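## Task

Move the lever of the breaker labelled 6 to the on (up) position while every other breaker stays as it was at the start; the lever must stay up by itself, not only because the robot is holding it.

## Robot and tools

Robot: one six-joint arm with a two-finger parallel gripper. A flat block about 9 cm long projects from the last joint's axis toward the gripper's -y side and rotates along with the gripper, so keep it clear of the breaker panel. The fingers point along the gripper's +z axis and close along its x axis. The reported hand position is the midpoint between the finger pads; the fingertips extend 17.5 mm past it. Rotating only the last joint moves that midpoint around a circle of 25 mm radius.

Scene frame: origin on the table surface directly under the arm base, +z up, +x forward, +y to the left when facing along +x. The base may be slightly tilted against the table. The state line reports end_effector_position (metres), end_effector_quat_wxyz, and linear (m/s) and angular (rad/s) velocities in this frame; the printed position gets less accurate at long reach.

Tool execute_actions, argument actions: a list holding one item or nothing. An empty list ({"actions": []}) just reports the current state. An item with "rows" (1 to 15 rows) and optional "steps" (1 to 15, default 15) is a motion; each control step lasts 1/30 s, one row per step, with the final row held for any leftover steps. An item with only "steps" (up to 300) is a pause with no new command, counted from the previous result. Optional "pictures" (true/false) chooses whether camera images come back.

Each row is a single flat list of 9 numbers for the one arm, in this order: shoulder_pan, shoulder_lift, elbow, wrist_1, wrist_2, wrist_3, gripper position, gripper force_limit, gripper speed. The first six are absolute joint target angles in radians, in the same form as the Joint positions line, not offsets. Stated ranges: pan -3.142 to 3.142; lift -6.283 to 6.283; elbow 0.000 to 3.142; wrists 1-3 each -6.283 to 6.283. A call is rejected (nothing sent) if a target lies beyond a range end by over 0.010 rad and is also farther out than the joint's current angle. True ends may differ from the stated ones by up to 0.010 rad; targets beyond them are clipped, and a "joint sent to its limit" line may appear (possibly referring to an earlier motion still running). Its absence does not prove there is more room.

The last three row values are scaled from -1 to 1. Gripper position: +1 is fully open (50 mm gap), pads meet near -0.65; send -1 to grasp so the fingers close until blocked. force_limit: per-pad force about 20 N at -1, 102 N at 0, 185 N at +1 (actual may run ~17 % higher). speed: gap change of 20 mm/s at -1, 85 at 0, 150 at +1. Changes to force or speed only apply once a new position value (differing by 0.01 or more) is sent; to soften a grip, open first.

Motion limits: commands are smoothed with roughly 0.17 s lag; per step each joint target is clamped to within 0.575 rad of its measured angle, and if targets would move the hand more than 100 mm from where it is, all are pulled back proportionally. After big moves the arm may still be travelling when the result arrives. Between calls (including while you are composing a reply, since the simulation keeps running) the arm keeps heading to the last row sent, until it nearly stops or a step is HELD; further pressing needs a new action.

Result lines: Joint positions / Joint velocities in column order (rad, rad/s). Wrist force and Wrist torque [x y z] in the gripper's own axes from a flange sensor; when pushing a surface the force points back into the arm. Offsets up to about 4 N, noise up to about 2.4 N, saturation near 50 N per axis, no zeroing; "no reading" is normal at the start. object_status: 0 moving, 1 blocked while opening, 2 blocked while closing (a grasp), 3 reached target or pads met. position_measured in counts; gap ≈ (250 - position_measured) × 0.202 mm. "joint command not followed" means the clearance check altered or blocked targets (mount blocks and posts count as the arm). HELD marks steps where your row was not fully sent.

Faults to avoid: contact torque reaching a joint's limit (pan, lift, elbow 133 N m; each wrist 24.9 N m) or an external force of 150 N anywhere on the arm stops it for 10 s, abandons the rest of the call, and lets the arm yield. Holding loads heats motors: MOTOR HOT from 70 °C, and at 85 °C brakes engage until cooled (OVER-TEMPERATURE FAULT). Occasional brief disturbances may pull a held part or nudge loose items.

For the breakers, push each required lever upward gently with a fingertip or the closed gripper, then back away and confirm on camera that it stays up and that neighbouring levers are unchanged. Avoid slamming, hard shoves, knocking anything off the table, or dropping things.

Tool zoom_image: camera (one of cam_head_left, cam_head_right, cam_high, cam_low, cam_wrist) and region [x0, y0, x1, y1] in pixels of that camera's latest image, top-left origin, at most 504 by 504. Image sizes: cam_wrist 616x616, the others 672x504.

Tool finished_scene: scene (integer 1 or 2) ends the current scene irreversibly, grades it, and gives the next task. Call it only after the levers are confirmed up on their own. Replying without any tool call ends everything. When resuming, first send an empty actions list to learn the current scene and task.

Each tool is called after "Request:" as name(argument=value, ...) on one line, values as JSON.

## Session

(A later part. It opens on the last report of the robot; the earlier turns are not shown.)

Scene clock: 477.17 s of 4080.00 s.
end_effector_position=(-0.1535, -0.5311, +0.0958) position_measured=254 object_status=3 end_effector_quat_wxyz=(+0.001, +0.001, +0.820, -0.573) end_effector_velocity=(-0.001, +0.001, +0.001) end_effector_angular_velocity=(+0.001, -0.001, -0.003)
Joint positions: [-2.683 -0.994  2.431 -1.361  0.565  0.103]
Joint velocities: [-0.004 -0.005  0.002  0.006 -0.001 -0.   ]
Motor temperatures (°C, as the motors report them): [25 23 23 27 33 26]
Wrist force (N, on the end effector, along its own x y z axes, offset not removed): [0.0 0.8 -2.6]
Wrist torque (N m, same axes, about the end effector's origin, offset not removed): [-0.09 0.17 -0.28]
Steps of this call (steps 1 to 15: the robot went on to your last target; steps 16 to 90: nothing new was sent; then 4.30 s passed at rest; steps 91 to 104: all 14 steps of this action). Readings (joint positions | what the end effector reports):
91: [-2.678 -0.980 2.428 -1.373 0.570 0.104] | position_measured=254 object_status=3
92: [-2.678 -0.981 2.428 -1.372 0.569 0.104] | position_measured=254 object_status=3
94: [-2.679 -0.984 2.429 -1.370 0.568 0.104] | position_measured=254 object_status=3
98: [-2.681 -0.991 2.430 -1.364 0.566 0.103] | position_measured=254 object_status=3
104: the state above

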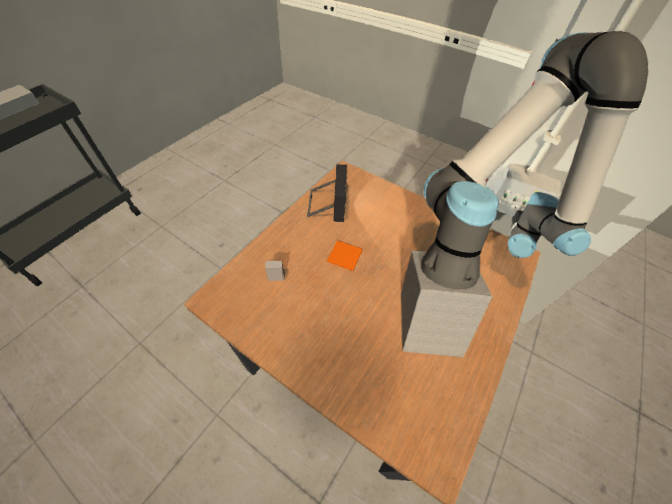

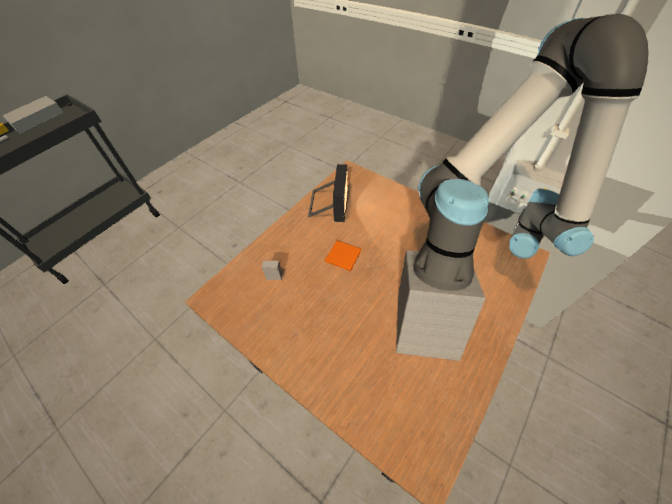

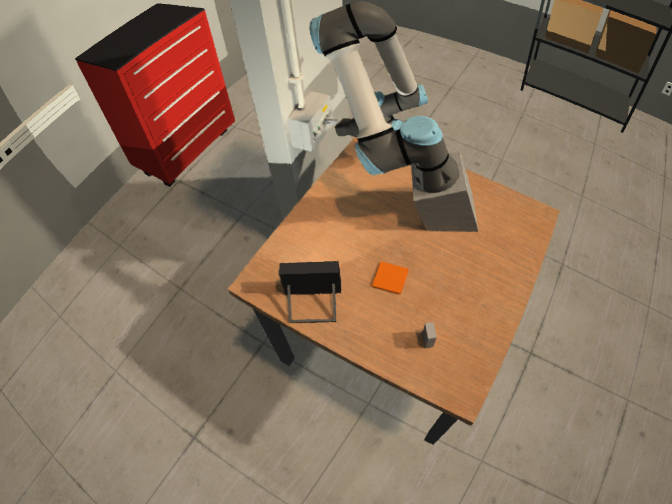

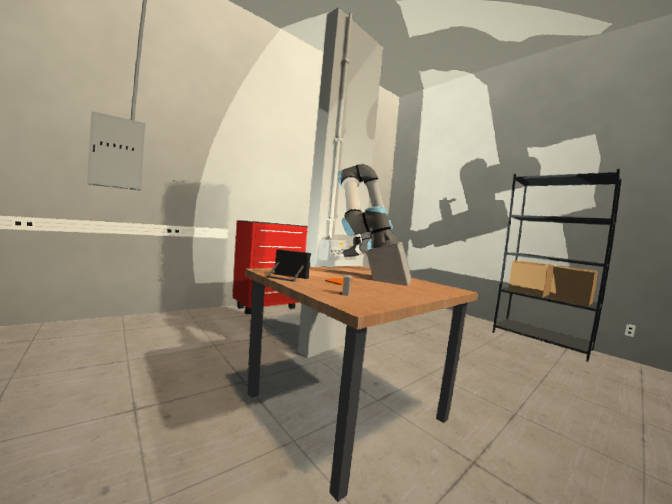

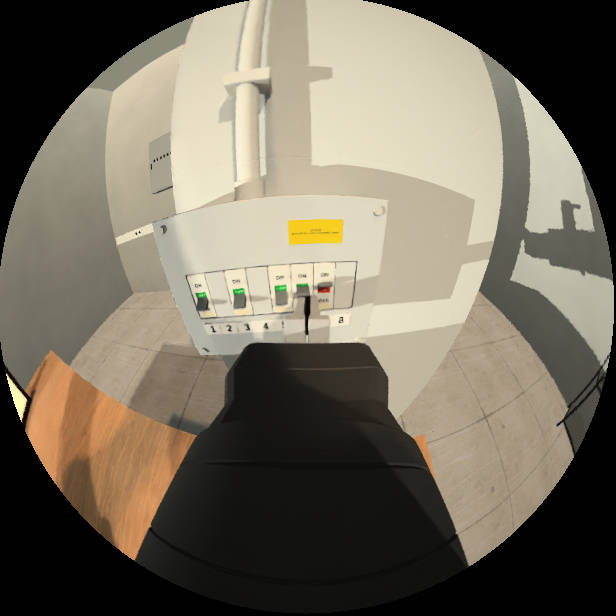

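Request:
execute_actions(actions=[{"rows":[[-2.6845,-1.0001,2.4320,-1.3563,0.5632,0.1026,-1,0,0],[-2.6845,-1.0001,2.4320,-1.3563,0.5632,0.1026,-1,0,0],[-2.6845,-1.0001,2.4320,-1.3563,0.5632,0.1026,-1,0,0],[-2.6863,-1.0056,2.4332,-1.3517,0.5614,0.1023,-1,0,0]],"steps":14}], pictures=true)

Request:
zoom_image(camera="cam_wrist", region=[250, 240, 370, 330])

Scene clock: 483.23 s of 4080.00 s.
end_effector_position=(-0.1535, -0.5311, +0.0990) position_measured=254 object_status=3 end_effector_quat_wxyz=(+0.001, +0.001, +0.820, -0.573) end_effector_velocity=(-0.001, -0.000, +0.001) end_effector_angular_velocity=(-0.001, +0.001, -0.001)
Joint positions: [-2.686 -1.005  2.433 -1.352  0.561  0.102]
Joint velocities: [-0.002 -0.003 -0.001  0.002  0.     0.001]
Motor temperatures (°C, as the motors report them): [25 23 23 27 33 26]
Wrist force (N, on the end effector, along its own x y z axes, offset not removed): [0.0 0.5 -1.1]
Wrist torque (N m, same axes, about the end effector's origin, offset not removed): [0.14 0.09 -0.21]
Steps of this call (steps 1 to 15: the robot went on to your last target; steps 16 to 90: nothing new was sent; then 2.60 s passed at rest; steps 91 to 104: all 14 steps of this action). Readings (joint positions | what the end effector reports):
91: [-2.683 -0.995 2.431 -1.361 0.565 0.103] | position_measured=254 object_status=3
92: [-2.683 -0.996 2.431 -1.360 0.565 0.103] | position_measured=254 object_status=3
94: [-2.684 -0.998 2.432 -1.358 0.564 0.103] | position_measured=254 object_status=3
98: [-2.686 -1.003 2.433 -1.354 0.562 0.102] | position_measured=254 object_status=3
104: the state above

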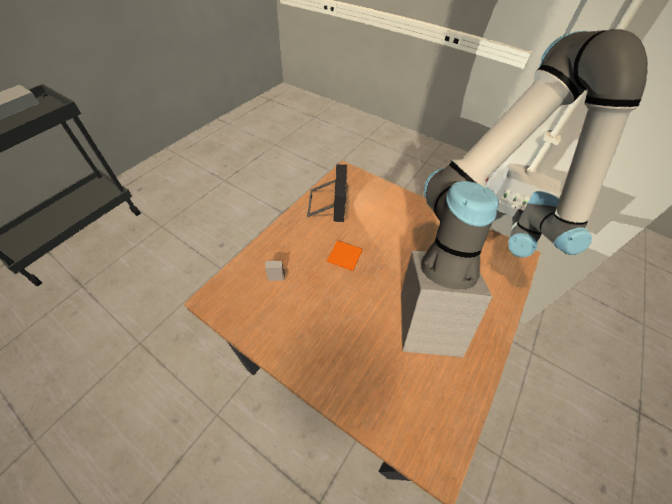

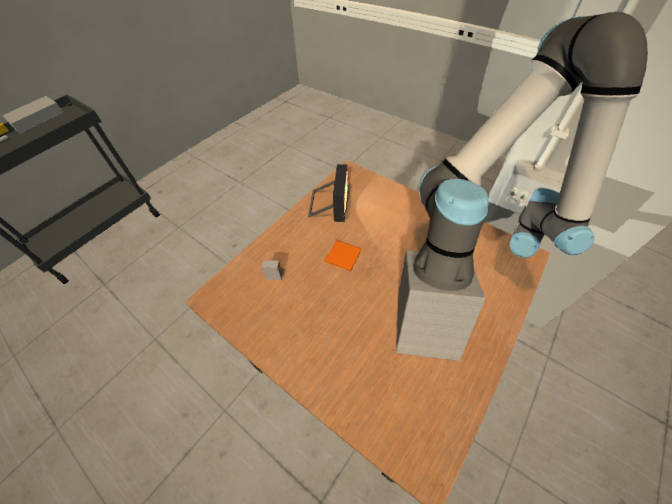

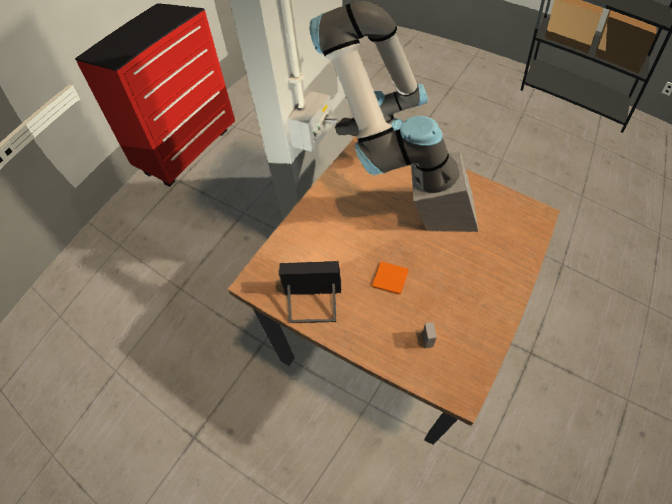

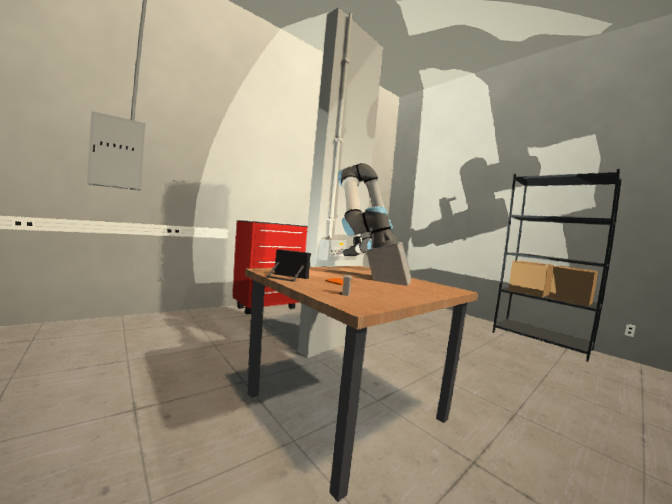

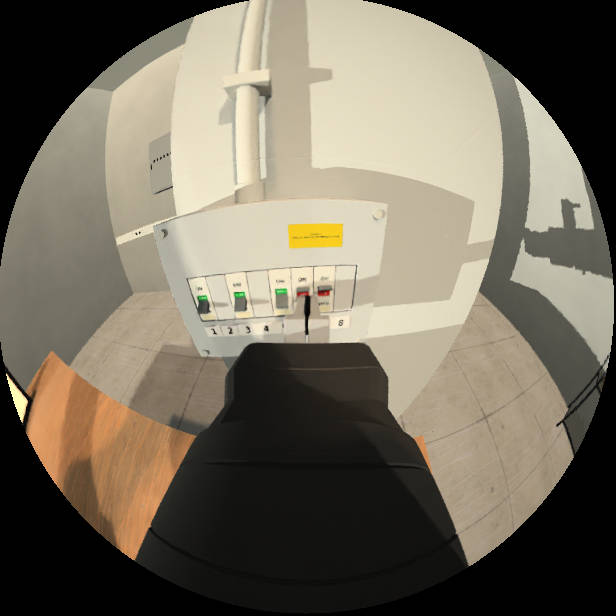

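Region (250, 240, 370, 330) of cam_wrist's 616x616 image, scaled by 4.200, with more detail than that image has; it fills the top 378 rows of this view, and the rest is white.

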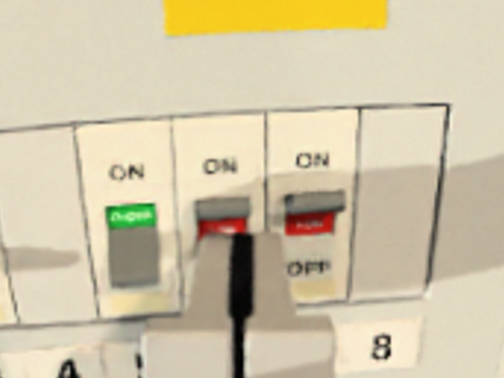

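Lever 6 has flipped to red/ON. Backing the fingers away 20 mm.

Request:
execute_actions(actions=[{"rows":[[-2.7003,-1.0016,2.4443,-1.3649,0.5474,0.0998,-1,0,0],[-2.7003,-1.0016,2.4443,-1.3649,0.5474,0.0998,-1,0,0],[-2.7003,-1.0016,2.4443,-1.3649,0.5474,0.0998,-1,0,0],[-2.7153,-0.9976,2.4553,-1.3781,0.5324,0.0973,-1,0,0],[-2.7153,-0.9976,2.4553,-1.3781,0.5324,0.0973,-1,0,0],[-2.7153,-0.9976,2.4553,-1.3781,0.5324,0.0973,-1,0,0],[-2.7460,-0.9885,2.4770,-1.4044,0.5016,0.0918,-1,0,0]],"steps":15}], pictures=true)

Request:
zoom_image(camera="cam_wrist", region=[170, 200, 400, 345])

Scene clock: 489.77 s of 4080.00 s.
end_effector_position=(-0.1536, -0.5118, +0.0986) position_measured=254 object_status=3 end_effector_quat_wxyz=(+0.000, +0.000, +0.820, -0.573) end_effector_velocity=(+0.001, +0.011, -0.001) end_effector_angular_velocity=(+0.002, -0.003, -0.002)
Joint positions: [-2.743 -0.989  2.475 -1.402  0.504  0.092]
Joint velocities: [-0.03   0.009  0.024 -0.024 -0.029 -0.005]
Motor temperatures (°C, as the motors report them): [25 23 23 27 33 26]
Wrist force (N, on the end effector, along its own x y z axes, offset not removed): [-0.4 0.5 -3.3]
Wrist torque (N m, same axes, about the end effector's origin, offset not removed): [0.00 0.22 -0.22]
Steps of this call (steps 1 to 15: the robot went on to your last target; steps 16 to 90: nothing new was sent; then 3.03 s passed at rest; steps 91 to 105: all 15 steps of this action). Readings (joint positions | what the end effector reports):
91: [-2.686 -1.006 2.433 -1.352 0.561 0.102] | position_measured=254 object_status=3
92: [-2.689 -1.005 2.435 -1.354 0.559 0.102] | position_measured=254 object_status=3
94: [-2.694 -1.004 2.440 -1.359 0.553 0.101] | position_measured=254 object_status=3
98: [-2.714 -0.998 2.454 -1.377 0.534 0.097] | position_measured=254 object_status=3
105: the state above

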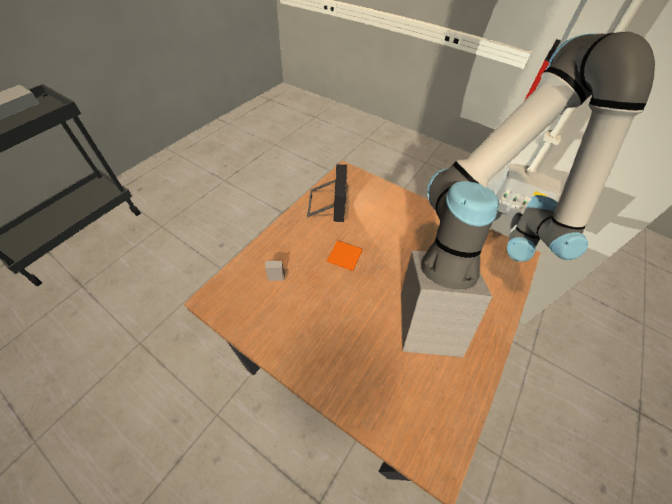

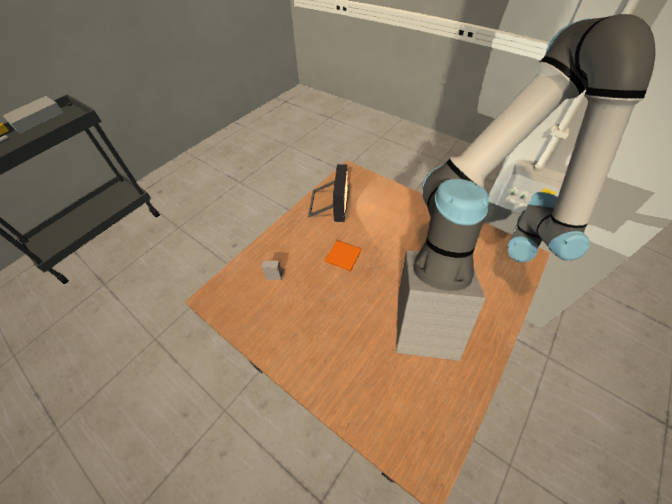

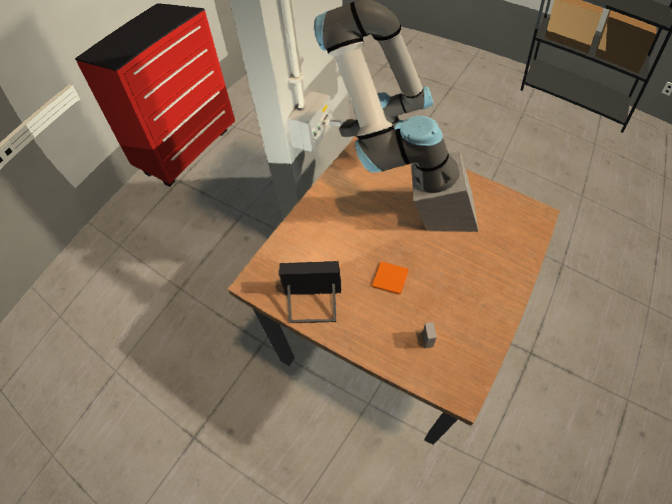

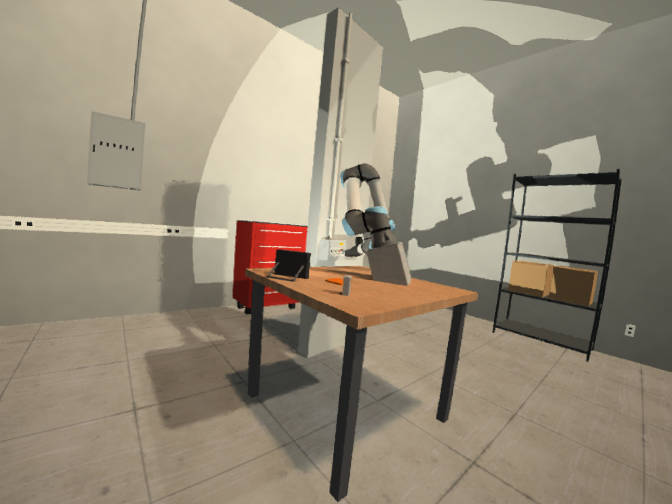

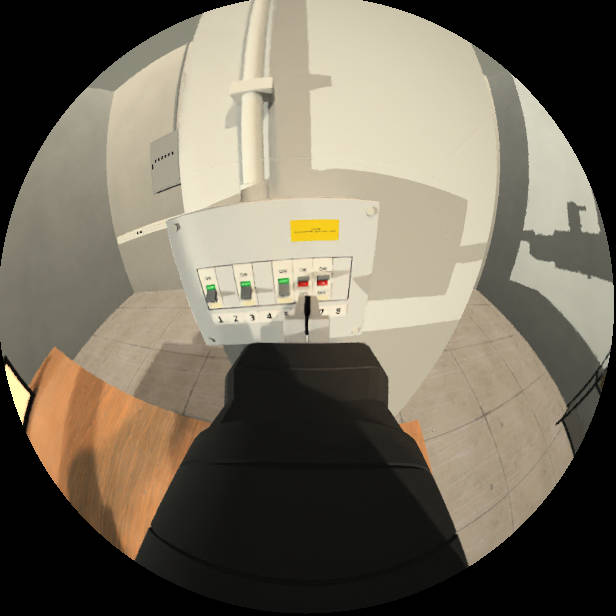

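Region (170, 200, 400, 345) of cam_wrist's 616x616 image, scaled by 2.191, with more detail than that image has; it fills the top 318 rows of this view, and the rest is white.

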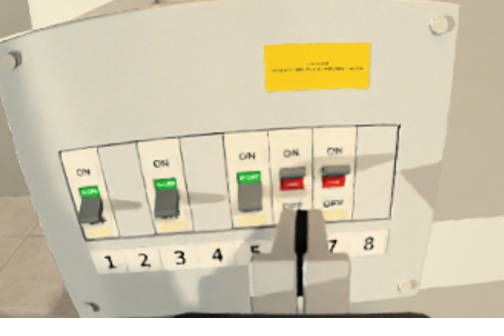

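Breaker 6 is on. Breakers 1, 3 and 5 are still off, 7 is still on, and the gripper is clear of the panel.

Request:
finished_scene(scene=2)

The scene is finished: the task was done.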